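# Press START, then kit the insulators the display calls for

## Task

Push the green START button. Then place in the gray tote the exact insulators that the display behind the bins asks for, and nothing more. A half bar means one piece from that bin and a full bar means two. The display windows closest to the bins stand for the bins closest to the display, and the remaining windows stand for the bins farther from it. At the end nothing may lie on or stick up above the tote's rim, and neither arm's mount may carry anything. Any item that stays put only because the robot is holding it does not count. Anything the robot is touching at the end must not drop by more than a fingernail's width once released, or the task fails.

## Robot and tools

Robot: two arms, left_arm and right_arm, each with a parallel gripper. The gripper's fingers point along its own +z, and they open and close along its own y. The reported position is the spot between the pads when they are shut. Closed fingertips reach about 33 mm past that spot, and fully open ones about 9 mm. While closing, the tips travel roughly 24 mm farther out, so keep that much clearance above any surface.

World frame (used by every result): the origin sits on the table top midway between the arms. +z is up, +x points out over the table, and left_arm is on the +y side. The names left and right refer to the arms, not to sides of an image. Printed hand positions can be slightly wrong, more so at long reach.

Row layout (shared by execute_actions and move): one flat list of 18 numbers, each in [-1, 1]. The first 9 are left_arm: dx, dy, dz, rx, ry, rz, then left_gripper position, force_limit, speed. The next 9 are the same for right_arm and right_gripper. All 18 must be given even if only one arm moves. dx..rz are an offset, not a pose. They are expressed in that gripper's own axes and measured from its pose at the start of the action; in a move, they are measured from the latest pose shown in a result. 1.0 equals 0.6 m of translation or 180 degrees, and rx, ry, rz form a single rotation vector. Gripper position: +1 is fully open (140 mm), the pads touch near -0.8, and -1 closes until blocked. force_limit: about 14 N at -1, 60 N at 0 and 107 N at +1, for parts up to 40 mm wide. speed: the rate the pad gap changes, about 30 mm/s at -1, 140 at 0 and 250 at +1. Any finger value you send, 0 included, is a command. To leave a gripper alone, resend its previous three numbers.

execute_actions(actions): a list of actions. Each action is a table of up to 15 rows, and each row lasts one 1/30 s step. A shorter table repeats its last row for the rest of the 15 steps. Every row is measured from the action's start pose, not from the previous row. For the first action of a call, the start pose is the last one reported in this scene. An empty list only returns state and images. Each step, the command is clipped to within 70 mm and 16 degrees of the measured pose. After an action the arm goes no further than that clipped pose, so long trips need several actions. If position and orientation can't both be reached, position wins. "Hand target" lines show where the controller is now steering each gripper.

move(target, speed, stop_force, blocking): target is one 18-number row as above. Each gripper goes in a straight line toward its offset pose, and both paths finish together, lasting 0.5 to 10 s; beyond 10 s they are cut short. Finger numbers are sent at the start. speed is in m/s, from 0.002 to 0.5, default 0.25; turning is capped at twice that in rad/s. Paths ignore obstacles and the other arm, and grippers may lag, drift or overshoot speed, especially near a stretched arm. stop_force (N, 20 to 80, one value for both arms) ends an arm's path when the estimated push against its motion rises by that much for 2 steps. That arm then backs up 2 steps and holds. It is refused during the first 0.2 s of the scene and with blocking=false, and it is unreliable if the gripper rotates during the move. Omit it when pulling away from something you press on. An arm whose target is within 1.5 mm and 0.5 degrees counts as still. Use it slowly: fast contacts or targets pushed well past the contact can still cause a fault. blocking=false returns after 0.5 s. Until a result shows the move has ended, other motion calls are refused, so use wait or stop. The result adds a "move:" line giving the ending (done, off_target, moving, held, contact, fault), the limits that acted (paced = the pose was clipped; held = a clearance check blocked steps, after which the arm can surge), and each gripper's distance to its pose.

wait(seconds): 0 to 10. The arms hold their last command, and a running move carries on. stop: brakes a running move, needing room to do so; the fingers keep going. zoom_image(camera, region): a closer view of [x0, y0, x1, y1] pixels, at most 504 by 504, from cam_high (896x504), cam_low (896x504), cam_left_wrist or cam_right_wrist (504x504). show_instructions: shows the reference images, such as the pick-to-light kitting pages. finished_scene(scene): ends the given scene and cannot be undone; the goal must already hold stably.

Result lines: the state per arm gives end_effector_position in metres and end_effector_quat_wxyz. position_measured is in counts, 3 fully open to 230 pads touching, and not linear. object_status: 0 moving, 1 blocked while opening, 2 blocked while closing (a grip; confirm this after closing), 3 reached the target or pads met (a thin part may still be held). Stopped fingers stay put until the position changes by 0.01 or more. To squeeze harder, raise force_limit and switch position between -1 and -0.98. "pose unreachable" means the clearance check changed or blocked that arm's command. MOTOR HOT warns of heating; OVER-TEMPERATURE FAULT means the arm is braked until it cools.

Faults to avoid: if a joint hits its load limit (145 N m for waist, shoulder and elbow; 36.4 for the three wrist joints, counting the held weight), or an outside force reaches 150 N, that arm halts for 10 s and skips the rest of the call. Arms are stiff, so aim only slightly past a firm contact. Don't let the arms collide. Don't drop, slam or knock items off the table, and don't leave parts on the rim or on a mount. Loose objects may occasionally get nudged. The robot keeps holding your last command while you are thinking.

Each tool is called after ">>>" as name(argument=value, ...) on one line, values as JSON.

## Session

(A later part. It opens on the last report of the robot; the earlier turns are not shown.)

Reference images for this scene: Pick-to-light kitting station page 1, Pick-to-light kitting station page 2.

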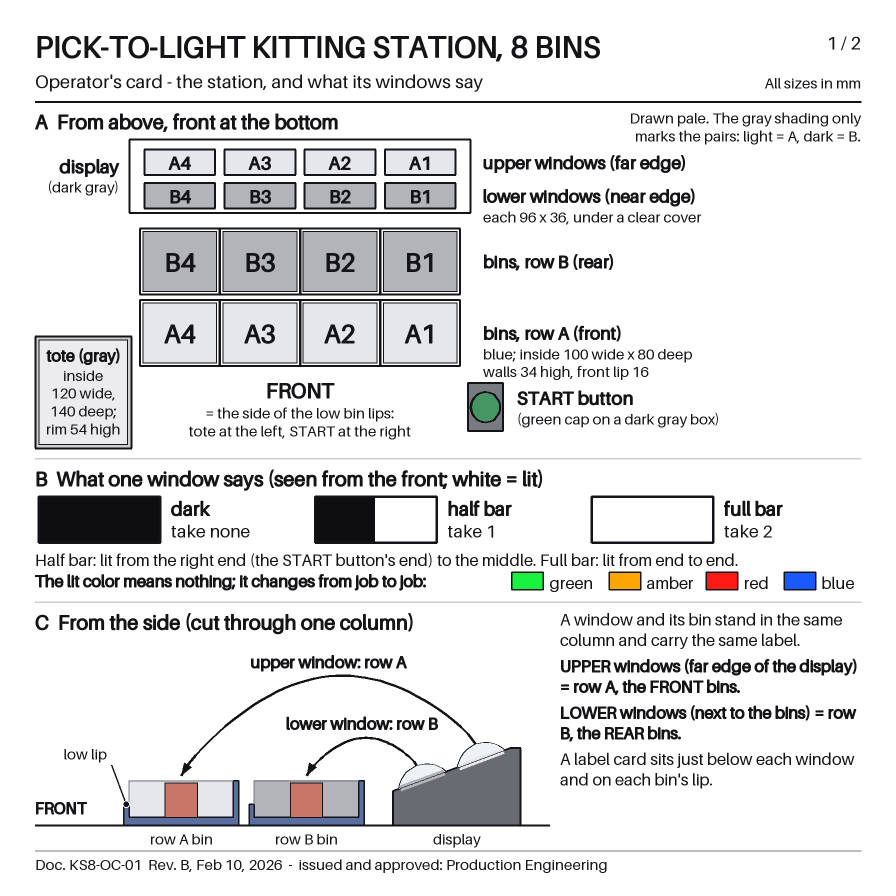

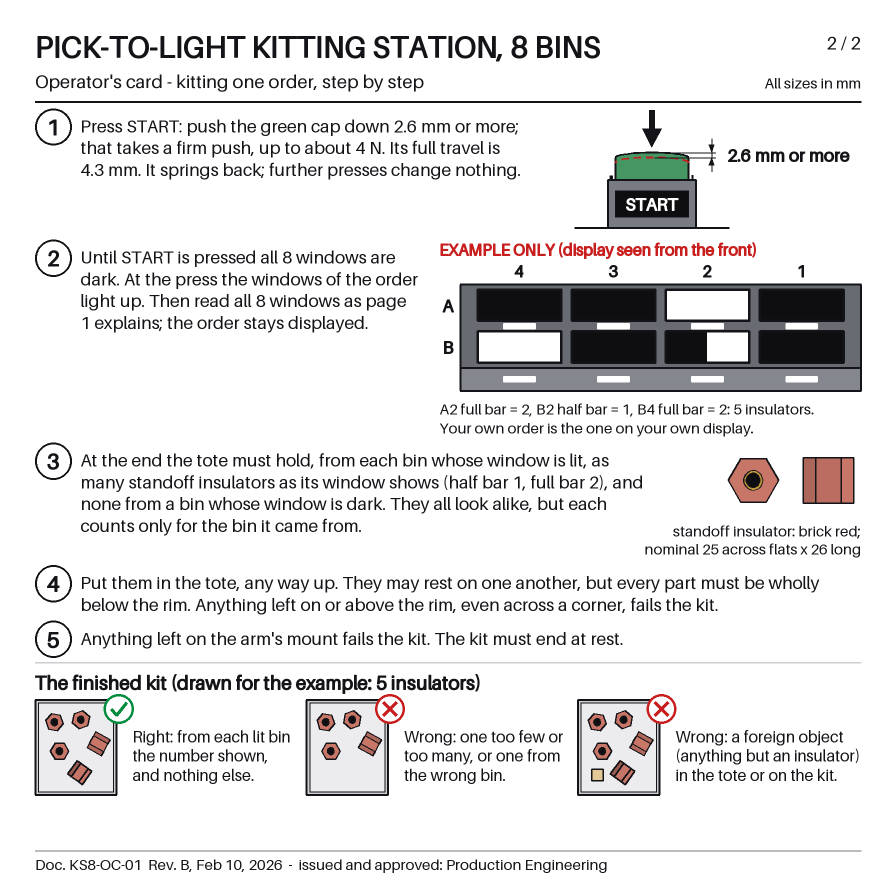

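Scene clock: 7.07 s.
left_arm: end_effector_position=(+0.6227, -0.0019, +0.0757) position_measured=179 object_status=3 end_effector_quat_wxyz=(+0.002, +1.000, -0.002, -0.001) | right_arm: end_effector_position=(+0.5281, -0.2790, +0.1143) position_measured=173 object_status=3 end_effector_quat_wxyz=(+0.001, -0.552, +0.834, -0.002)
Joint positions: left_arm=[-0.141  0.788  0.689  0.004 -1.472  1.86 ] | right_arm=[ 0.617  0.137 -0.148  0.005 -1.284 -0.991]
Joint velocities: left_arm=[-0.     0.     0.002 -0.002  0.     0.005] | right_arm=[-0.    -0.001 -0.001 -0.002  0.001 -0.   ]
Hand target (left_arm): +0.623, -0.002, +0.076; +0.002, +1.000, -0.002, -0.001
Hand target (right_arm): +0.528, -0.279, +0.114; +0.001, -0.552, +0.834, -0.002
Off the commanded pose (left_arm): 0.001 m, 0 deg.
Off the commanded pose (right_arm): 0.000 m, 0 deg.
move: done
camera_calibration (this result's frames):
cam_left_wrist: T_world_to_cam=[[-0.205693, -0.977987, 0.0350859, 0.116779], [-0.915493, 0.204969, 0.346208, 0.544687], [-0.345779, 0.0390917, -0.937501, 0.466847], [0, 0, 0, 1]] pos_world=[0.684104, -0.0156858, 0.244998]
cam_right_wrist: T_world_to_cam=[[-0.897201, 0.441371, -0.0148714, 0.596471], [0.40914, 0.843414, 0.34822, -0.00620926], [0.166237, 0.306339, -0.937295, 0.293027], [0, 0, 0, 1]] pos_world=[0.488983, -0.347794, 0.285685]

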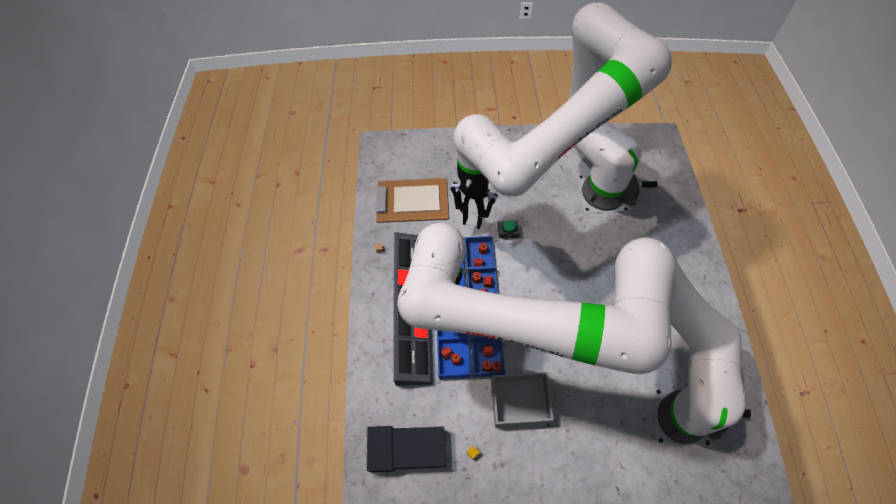

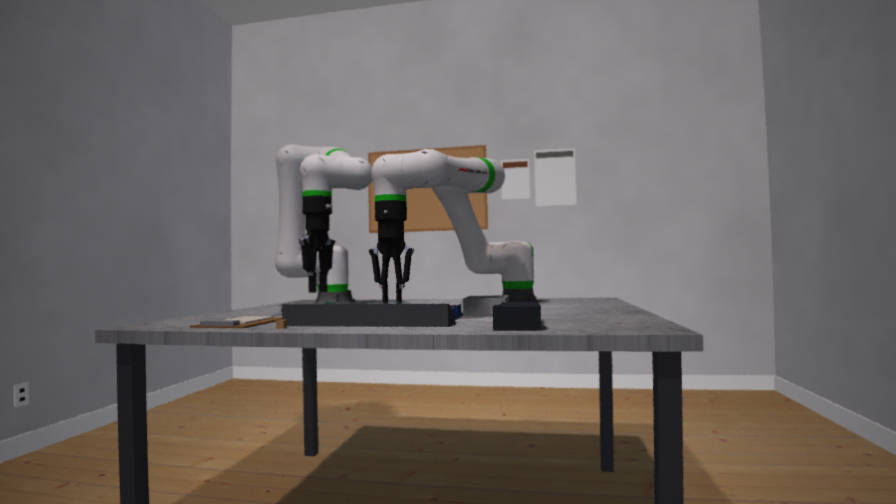

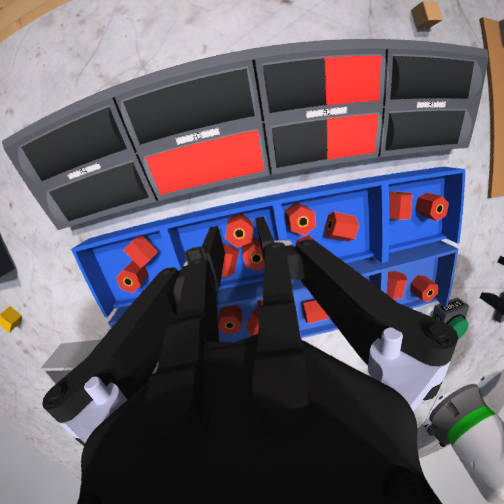

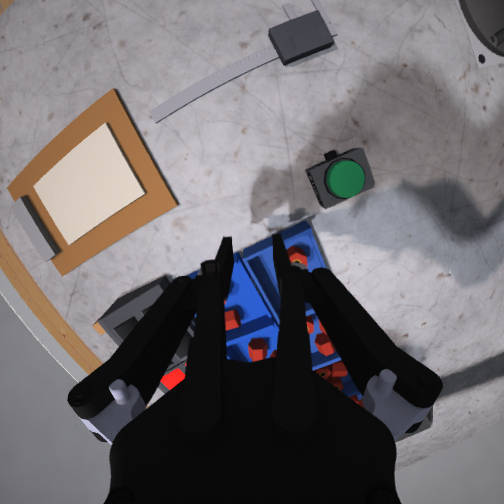

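>>> move(target=[0,-0.0015,0.047,0,0,0,-0.4,-0.4,0.5,0,0,0,0,0,0,-0.35,-0.4,-0.5], speed=0.07)

>>> execute_actions(actions=[[[0,0,0,0,0,0,-1,-0.4,-0.6,0,0,0,0,0,0,-0.35,-0.4,-0.5]]])

>>> move(target=[0,0,-0.08,0,0,0,-1,-0.4,-0.6,0,0,0,0,0,0,-0.35,-0.4,-0.5], speed=0.2)

>>> move(target=[-0.396,-0.413,-0.035,0,0,0,-1,-0.4,-0.6,-0.311,0,0.06,0,0,0,-0.35,-0.4,-0.5], speed=0.4)

>>> zoom_image(camera="cam_right_wrist", region=[180, 170, 320, 310])

Scene clock: 8.17 s.
left_arm: end_effector_position=(+0.6228, -0.0010, +0.0473) position_measured=179 object_status=3 end_effector_quat_wxyz=(+0.002, +1.000, -0.002, -0.001) | right_arm: end_effector_position=(+0.5281, -0.2790, +0.1143) position_measured=173 object_status=3 end_effector_quat_wxyz=(+0.001, -0.552, +0.834, -0.002)
Joint positions: left_arm=[-0.14   0.798  0.64   0.004 -1.413  1.859] | right_arm=[ 0.617  0.137 -0.148  0.005 -1.284 -0.991]
Joint velocities: left_arm=[-0.001 -0.001  0.001 -0.     0.001 -0.001] | right_arm=[ 0.     0.001  0.    -0.     0.002  0.   ]
Hand target (left_arm): +0.623, -0.001, +0.047; +0.002, +1.000, -0.002, -0.001
Hand target (right_arm): +0.528, -0.279, +0.114; +0.001, -0.552, +0.834, -0.002
Off the commanded pose (left_arm): 0.000 m, 0 deg.
Off the commanded pose (right_arm): 0.000 m, 0 deg.
move: done
camera_calibration (this result's frames):
cam_left_wrist: T_world_to_cam=[[-0.205588, -0.978013, 0.0349852, 0.118556], [-0.915473, 0.204831, 0.346344, 0.554365], [-0.345895, 0.0391762, -0.937455, 0.440356], [0, 0, 0, 1]] pos_world=[0.684197, -0.0148531, 0.216666]
cam_right_wrist: T_world_to_cam=[[-0.897195, 0.441385, -0.0148704, 0.596478], [0.409151, 0.843407, 0.348224, -0.00622652], [0.166242, 0.306341, -0.937293, 0.293021], [0, 0, 0, 1]] pos_world=[0.488992, -0.347789, 0.285684]

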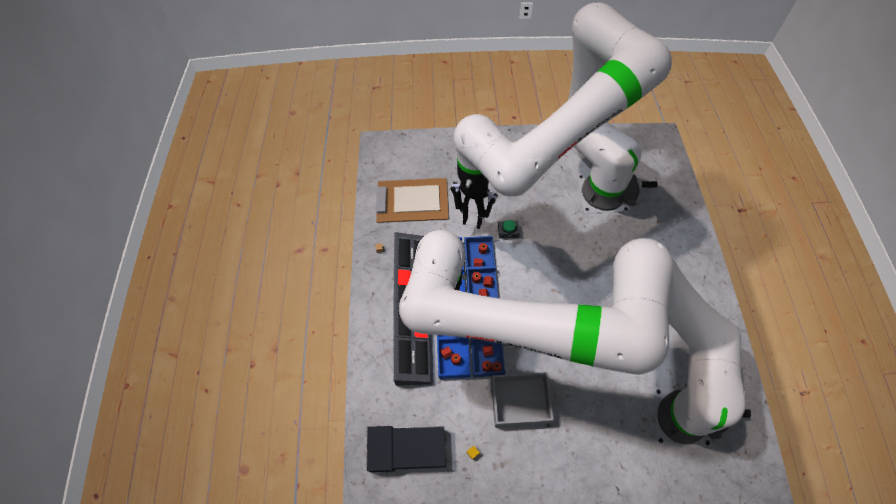

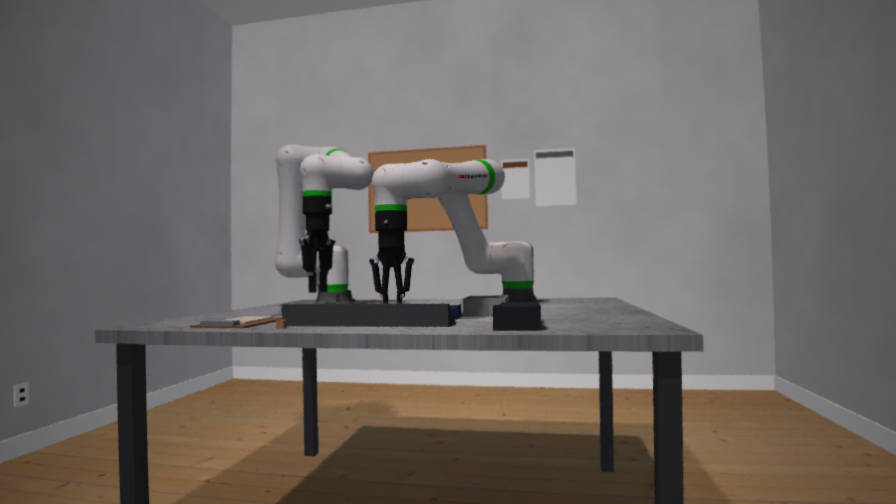

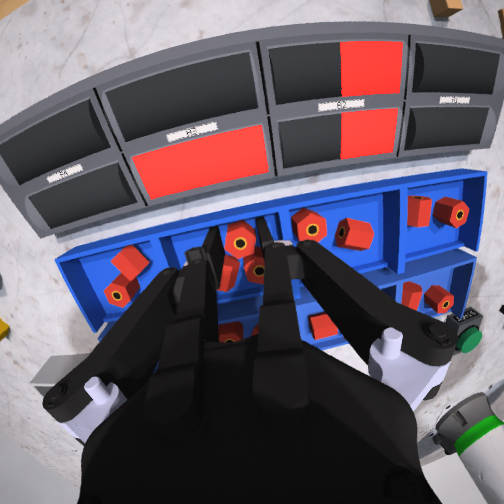

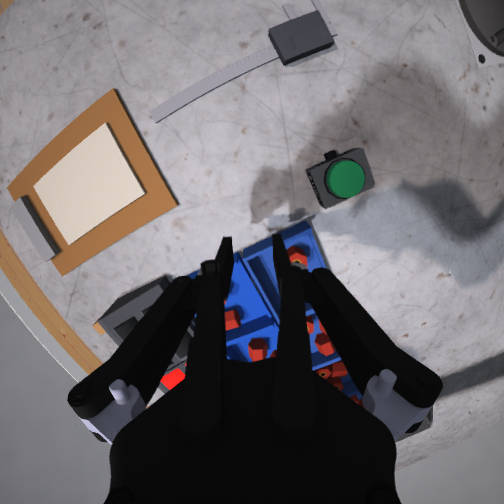

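Scene clock: 8.67 s.
left_arm: end_effector_position=(+0.6228, -0.0010, +0.0473) position_measured=191 object_status=2 end_effector_quat_wxyz=(+0.002, +1.000, -0.002, -0.001) | right_arm: end_effector_position=(+0.5281, -0.2790, +0.1143) position_measured=173 object_status=3 end_effector_quat_wxyz=(+0.001, -0.552, +0.834, -0.002)
Joint positions: left_arm=[-0.14   0.798  0.64   0.004 -1.413  1.859] | right_arm=[ 0.617  0.137 -0.148  0.005 -1.284 -0.991]
Joint velocities: left_arm=[ 0.    -0.    -0.    -0.001  0.002  0.001] | right_arm=[ 0.     0.     0.     0.001 -0.    -0.   ]
Hand target (left_arm): +0.623, -0.001, +0.047; +0.002, +1.000, -0.002, -0.001
Hand target (right_arm): +0.528, -0.279, +0.114; +0.001, -0.552, +0.834, -0.002
Off the commanded pose (left_arm): 0.000 m, 0 deg.
Off the commanded pose (right_arm): 0.000 m, 0 deg.
camera_calibration (this result's frames):
cam_left_wrist: T_world_to_cam=[[-0.205584, -0.978014, 0.0349853, 0.118557], [-0.915474, 0.204827, 0.346341, 0.554368], [-0.345893, 0.0391741, -0.937456, 0.440356], [0, 0, 0, 1]] pos_world=[0.684199, -0.0148493, 0.216665]
cam_right_wrist: T_world_to_cam=[[-0.897195, 0.441385, -0.0148702, 0.596478], [0.409152, 0.843407, 0.348224, -0.00622656], [0.166242, 0.30634, -0.937294, 0.293021], [0, 0, 0, 1]] pos_world=[0.488992, -0.347789, 0.285684]

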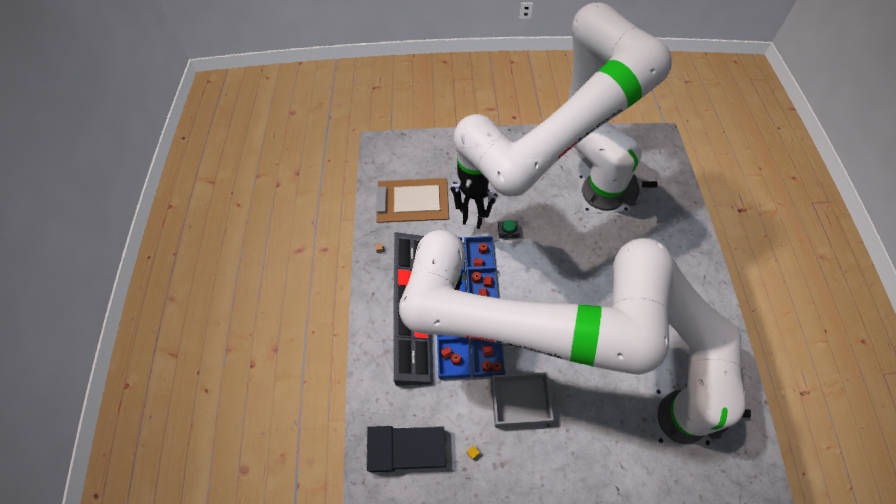

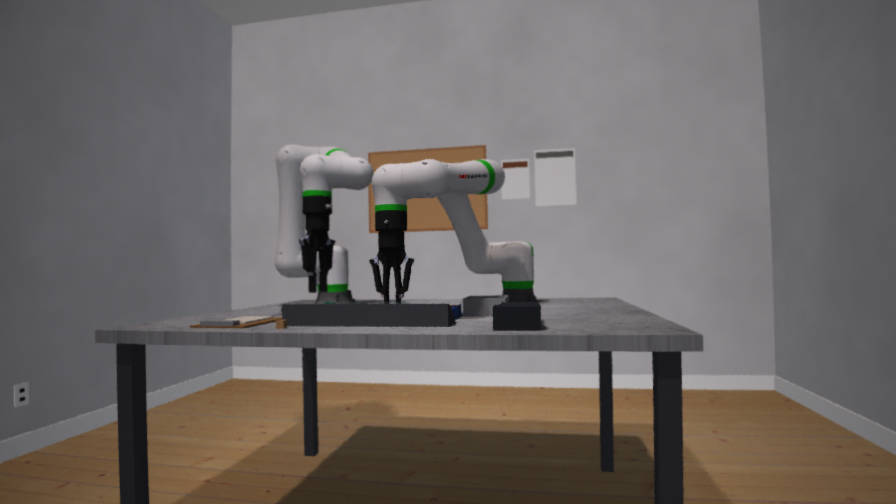

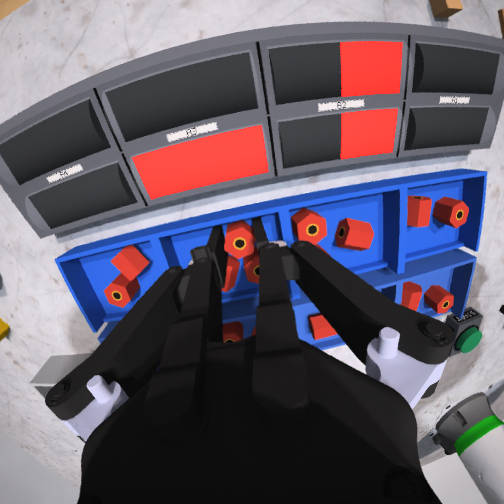

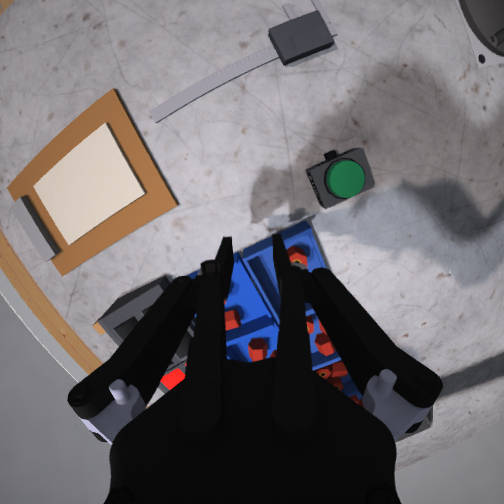

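Scene clock: 9.40 s.
left_arm: end_effector_position=(+0.6226, -0.0009, +0.0956) position_measured=191 object_status=2 end_effector_quat_wxyz=(+0.002, +1.000, -0.002, -0.001) | right_arm: end_effector_position=(+0.5281, -0.2790, +0.1143) position_measured=173 object_status=3 end_effector_quat_wxyz=(+0.001, -0.552, +0.834, -0.002)
Joint positions: left_arm=[-0.14   0.782  0.725  0.004 -1.514  1.859] | right_arm=[ 0.617  0.137 -0.148  0.005 -1.284 -0.991]
Joint velocities: left_arm=[-0.     0.004  0.002 -0.    -0.     0.   ] | right_arm=[ 0.    -0.001 -0.    -0.    -0.001  0.   ]
Hand target (left_arm): +0.623, -0.001, +0.095; +0.002, +1.000, -0.002, -0.001
Hand target (right_arm): +0.528, -0.279, +0.114; +0.001, -0.552, +0.834, -0.002
Off the commanded pose (left_arm): 0.000 m, 0 deg.
Off the commanded pose (right_arm): 0.000 m, 0 deg.
move: done
camera_calibration (this result's frames):
cam_left_wrist: T_world_to_cam=[[-0.205835, -0.977954, 0.0351862, 0.117078], [-0.915497, 0.205141, 0.346095, 0.537586], [-0.345684, 0.0390255, -0.937539, 0.485392], [0, 0, 0, 1]] pos_world=[0.684049, -0.0147274, 0.264898]
cam_right_wrist: T_world_to_cam=[[-0.897195, 0.441385, -0.0148705, 0.596478], [0.409152, 0.843407, 0.348224, -0.00622662], [0.166243, 0.30634, -0.937293, 0.293021], [0, 0, 0, 1]] pos_world=[0.488992, -0.347789, 0.285684]

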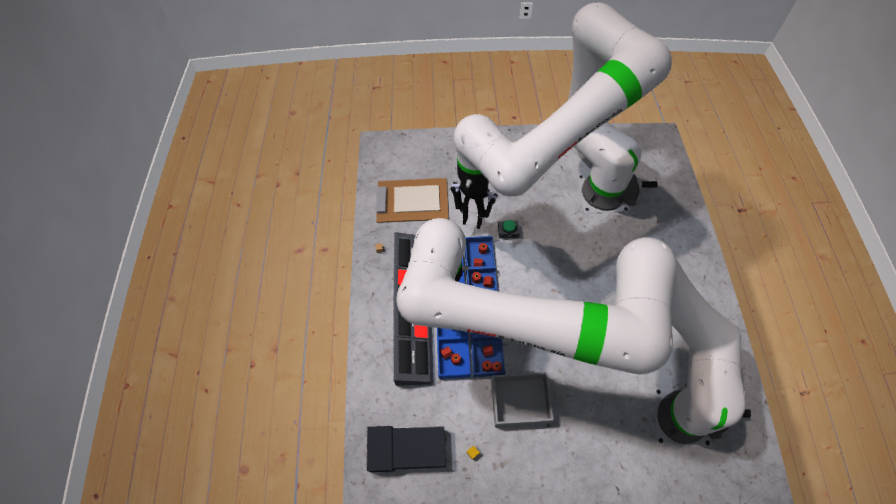

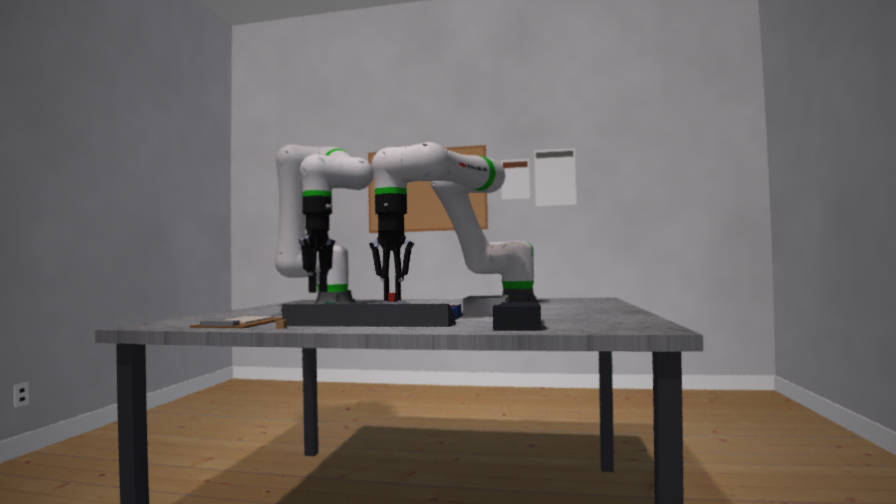

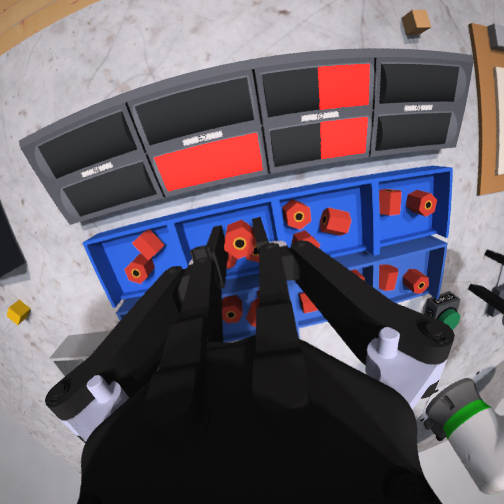

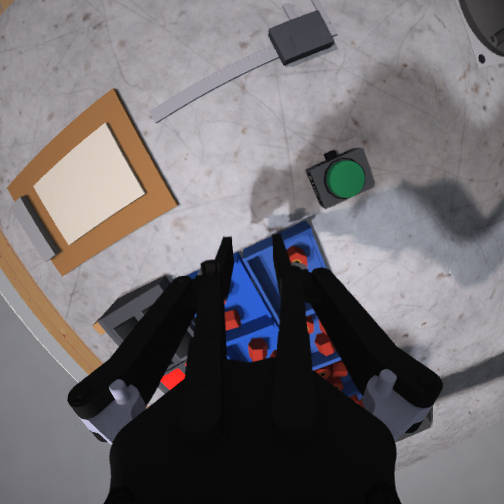

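Scene clock: 10.80 s.
left_arm: end_effector_position=(+0.3869, +0.2480, +0.1151) position_measured=191 object_status=2 end_effector_quat_wxyz=(+0.002, +1.000, -0.002, -0.000) | right_arm: end_effector_position=(+0.6007, -0.1071, +0.0779) position_measured=173 object_status=3 end_effector_quat_wxyz=(+0.001, -0.552, +0.834, -0.002)
Joint positions: left_arm=[ 0.269 -0.025 -0.316  0.004 -1.28   1.449] | right_arm=[ 0.783  0.499  0.237  0.005 -1.308 -1.156]
Joint velocities: left_arm=[ 0.001 -0.001 -0.     0.001 -0.001 -0.   ] | right_arm=[ 0.     0.001  0.     0.001 -0.002 -0.   ]
Hand target (left_arm): +0.387, +0.248, +0.115; +0.002, +1.000, -0.002, -0.000
Hand target (right_arm): +0.601, -0.107, +0.078; +0.001, -0.552, +0.834, -0.002
Off the commanded pose (left_arm): 0.001 m, 0 deg.
Off the commanded pose (right_arm): 0.001 m, 0 deg.
move: done
camera_calibration (this result's frames):
cam_left_wrist: T_world_to_cam=[[-0.205468, -0.978034, 0.0351086, 0.311179], [-0.91585, 0.204802, 0.345363, 0.264212], [-0.344967, 0.0388069, -0.937812, 0.412347], [0, 0, 0, 1]] pos_world=[0.448162, 0.234231, 0.28453]
cam_right_wrist: T_world_to_cam=[[-0.897206, 0.441373, -0.0145206, 0.585214], [0.409195, 0.843262, 0.348524, -0.168333], [0.166074, 0.306756, -0.937187, 0.194381], [0, 0, 0, 1]] pos_world=[0.561657, -0.175977, 0.249337]

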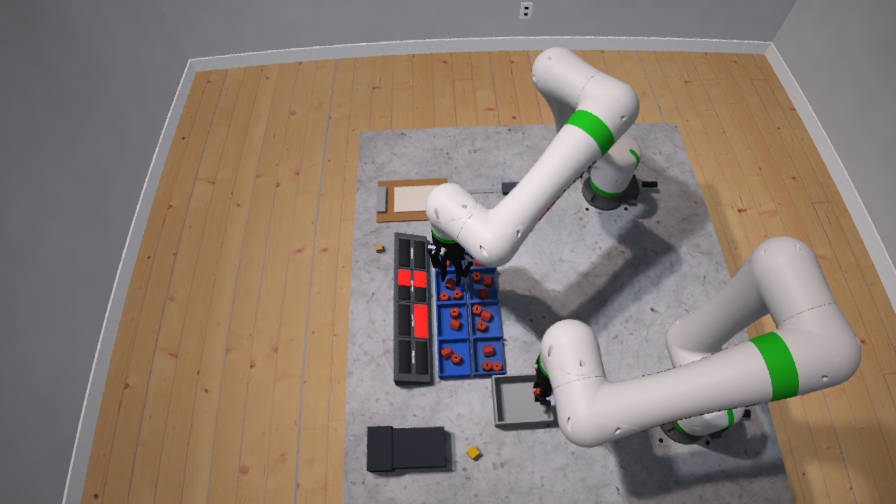

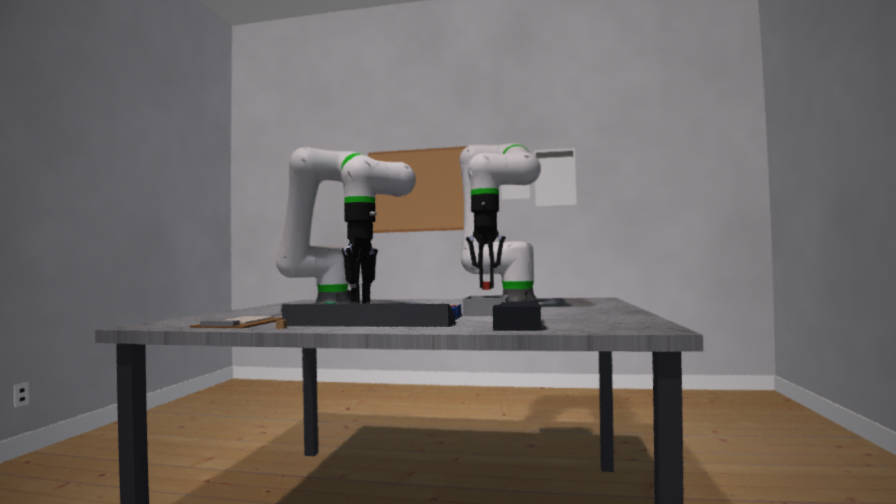

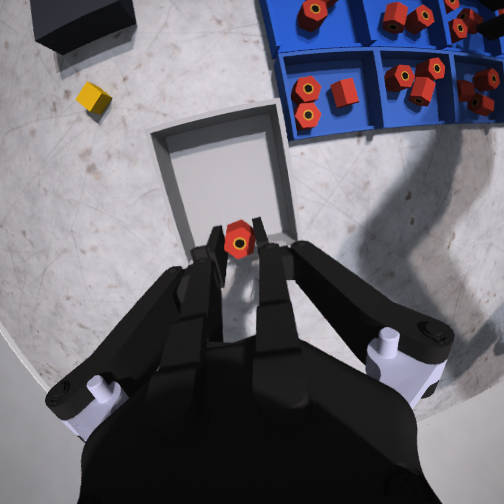

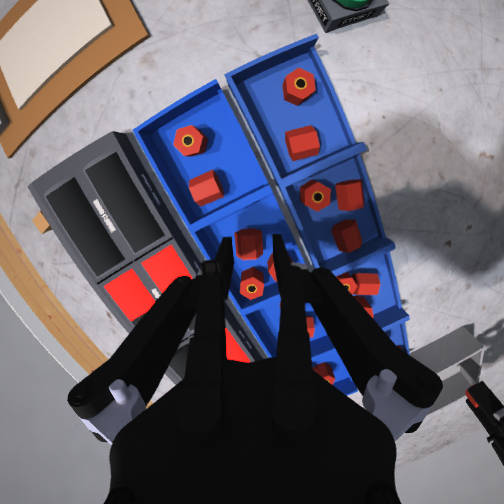

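Region (180, 170, 320, 310) of cam_right_wrist's 504x504 image, scaled by 3.600, with more detail than that image has.

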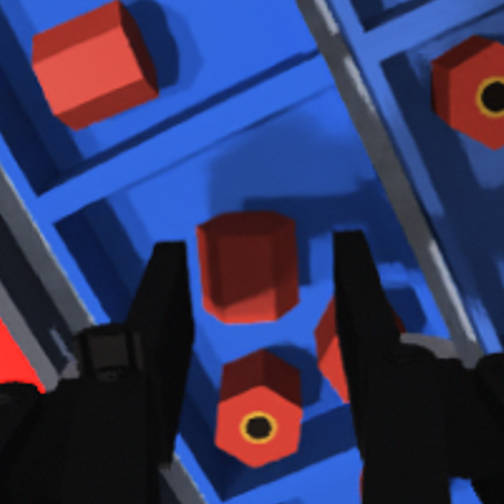

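>>> move(target=[0.004,0,0.1085,0,0,0,-1,-0.4,-0.6,0,-0.0065,0.058,0,0,0,-0.39,-0.4,-1], speed=0.12)

>>> zoom_image(camera="cam_right_wrist", region=[180, 170, 320, 310])

>>> execute_actions(actions=[[[0,0,0,0,0,0,-0.4,-0.4,0,0,0,0,0,0,0,-1,-0.3,-0.6]]])

Scene clock: 12.10 s.
left_arm: end_effector_position=(+0.3895, +0.2480, +0.0500) position_measured=191 object_status=2 end_effector_quat_wxyz=(+0.002, +1.000, -0.002, -0.000) | right_arm: end_effector_position=(+0.6044, -0.1087, +0.0431) position_measured=178 object_status=3 end_effector_quat_wxyz=(+0.001, -0.552, +0.834, -0.002)
Joint positions: left_arm=[ 0.268  0.044 -0.41   0.004 -1.118  1.45 ] | right_arm=[ 0.777  0.53   0.199  0.005 -1.238 -1.15 ]
Joint velocities: left_arm=[ 0.001  0.001  0.     0.    -0.    -0.001] | right_arm=[-0.    -0.    -0.001  0.    -0.001  0.   ]
Hand target (left_arm): +0.389, +0.248, +0.050; +0.002, +1.000, -0.002, -0.000
Hand target (right_arm): +0.604, -0.109, +0.043; +0.001, -0.552, +0.834, -0.002
Off the commanded pose (left_arm): 0.000 m, 0 deg.
Off the commanded pose (right_arm): 0.000 m, 0 deg.
move: done
camera_calibration (this result's frames):
cam_left_wrist: T_world_to_cam=[[-0.205243, -0.97809, 0.0348535, 0.313906], [-0.915908, 0.204502, 0.345385, 0.289169], [-0.344946, 0.0389653, -0.937814, 0.352149], [0, 0, 0, 1]] pos_world=[0.450752, 0.234171, 0.219434]
cam_right_wrist: T_world_to_cam=[[-0.897227, 0.441331, -0.0145151, 0.588759], [0.409164, 0.843292, 0.348487, -0.156373], [0.166039, 0.306733, -0.937201, 0.16162], [0, 0, 0, 1]] pos_world=[0.565397, -0.177543, 0.214511]

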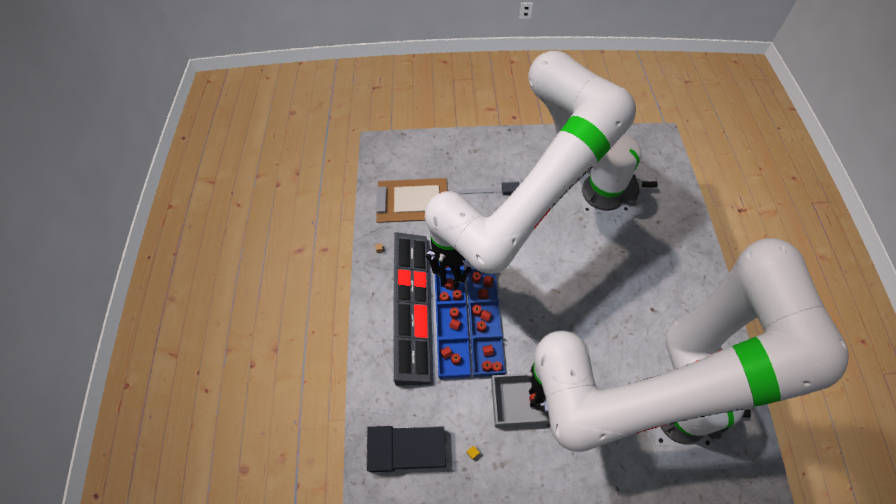

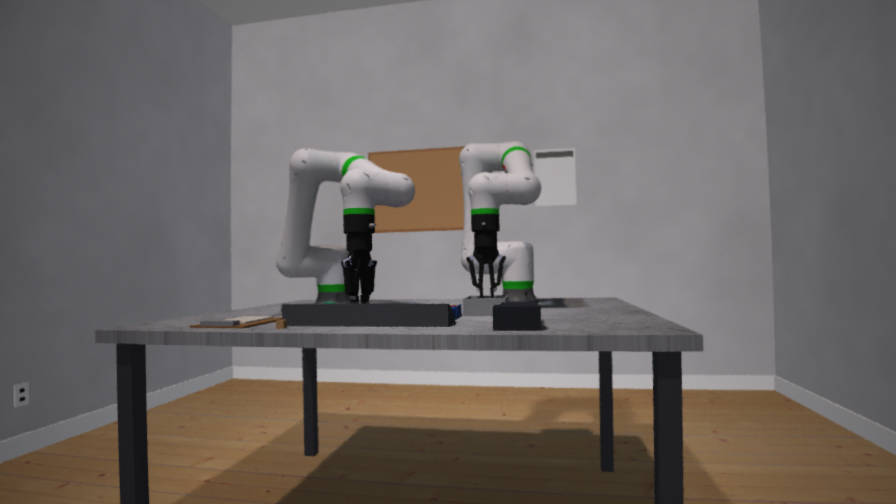

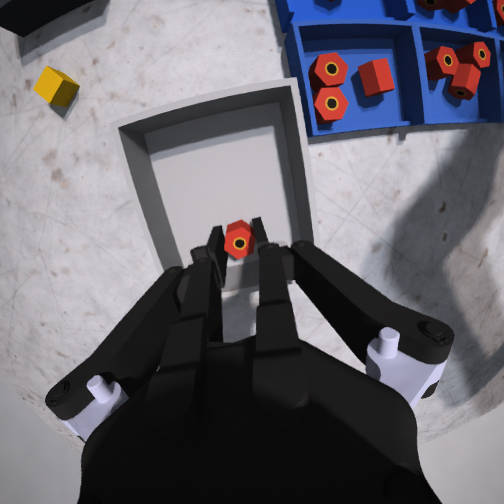

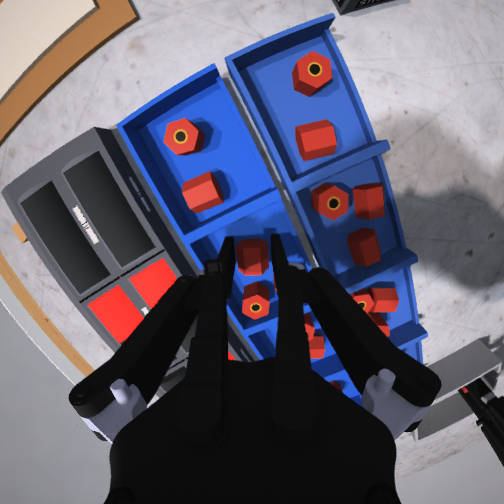

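Region (180, 170, 320, 310) of cam_right_wrist's 504x504 image, scaled by 3.600, with more detail than that image has.

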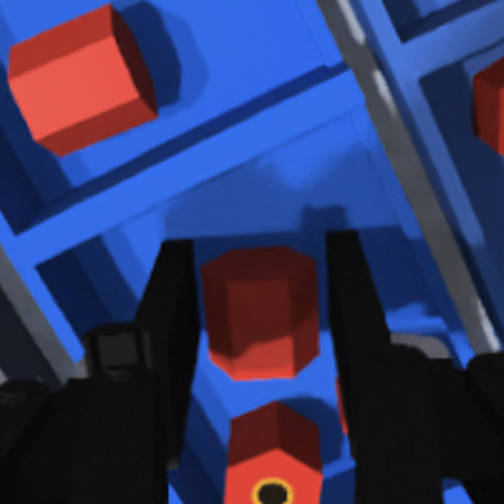

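Scene clock: 12.60 s.
left_arm: end_effector_position=(+0.3895, +0.2480, +0.0500) position_measured=179 object_status=3 end_effector_quat_wxyz=(+0.002, +1.000, -0.002, -0.000) | right_arm: end_effector_position=(+0.6044, -0.1087, +0.0431) position_measured=191 object_status=0 end_effector_quat_wxyz=(+0.001, -0.552, +0.834, -0.002)
Joint positions: left_arm=[ 0.268  0.044 -0.41   0.004 -1.118  1.45 ] | right_arm=[ 0.777  0.53   0.199  0.005 -1.238 -1.15 ]
Joint velocities: left_arm=[ 0.001  0.002 -0.002 -0.     0.001  0.   ] | right_arm=[ 0.    -0.001 -0.001  0.    -0.     0.   ]
Hand target (left_arm): +0.389, +0.248, +0.050; +0.002, +1.000, -0.002, -0.000
Hand target (right_arm): +0.604, -0.109, +0.043; +0.001, -0.552, +0.834, -0.002
Off the commanded pose (left_arm): 0.000 m, 0 deg.
Off the commanded pose (right_arm): 0.000 m, 0 deg.
camera_calibration (this result's frames):
cam_left_wrist: T_world_to_cam=[[-0.205243, -0.97809, 0.0348572, 0.313905], [-0.915904, 0.204503, 0.345395, 0.289166], [-0.344956, 0.038964, -0.93781, 0.352147], [0, 0, 0, 1]] pos_world=[0.450751, 0.234171, 0.219428]
cam_right_wrist: T_world_to_cam=[[-0.897233, 0.441317, -0.0145569, 0.588779], [0.40914, 0.84331, 0.348472, -0.156355], [0.166063, 0.306705, -0.937206, 0.161609], [0, 0, 0, 1]] pos_world=[0.565406, -0.177549, 0.214518]

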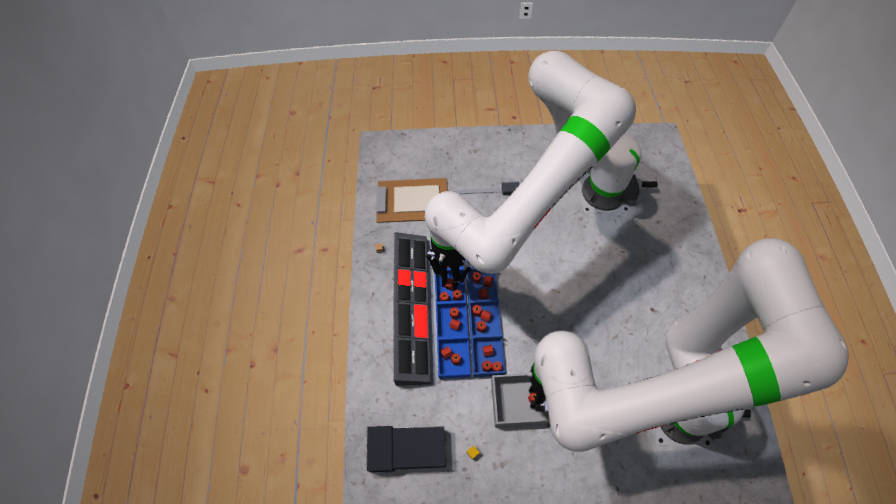

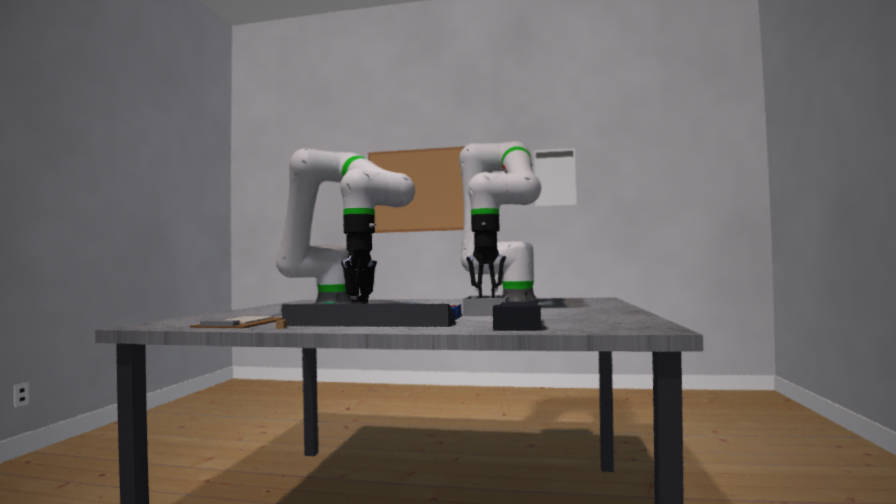

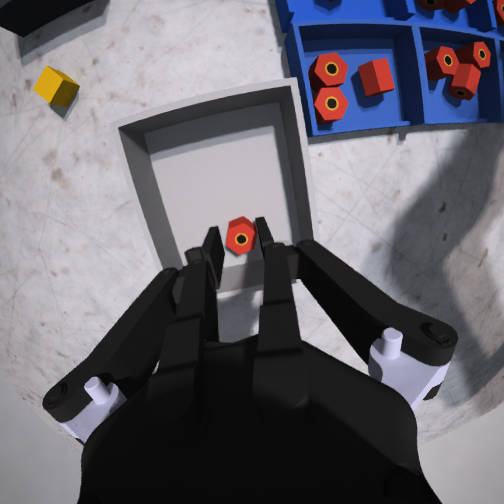

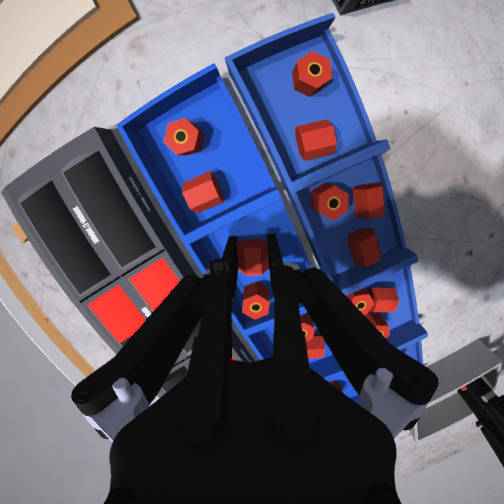

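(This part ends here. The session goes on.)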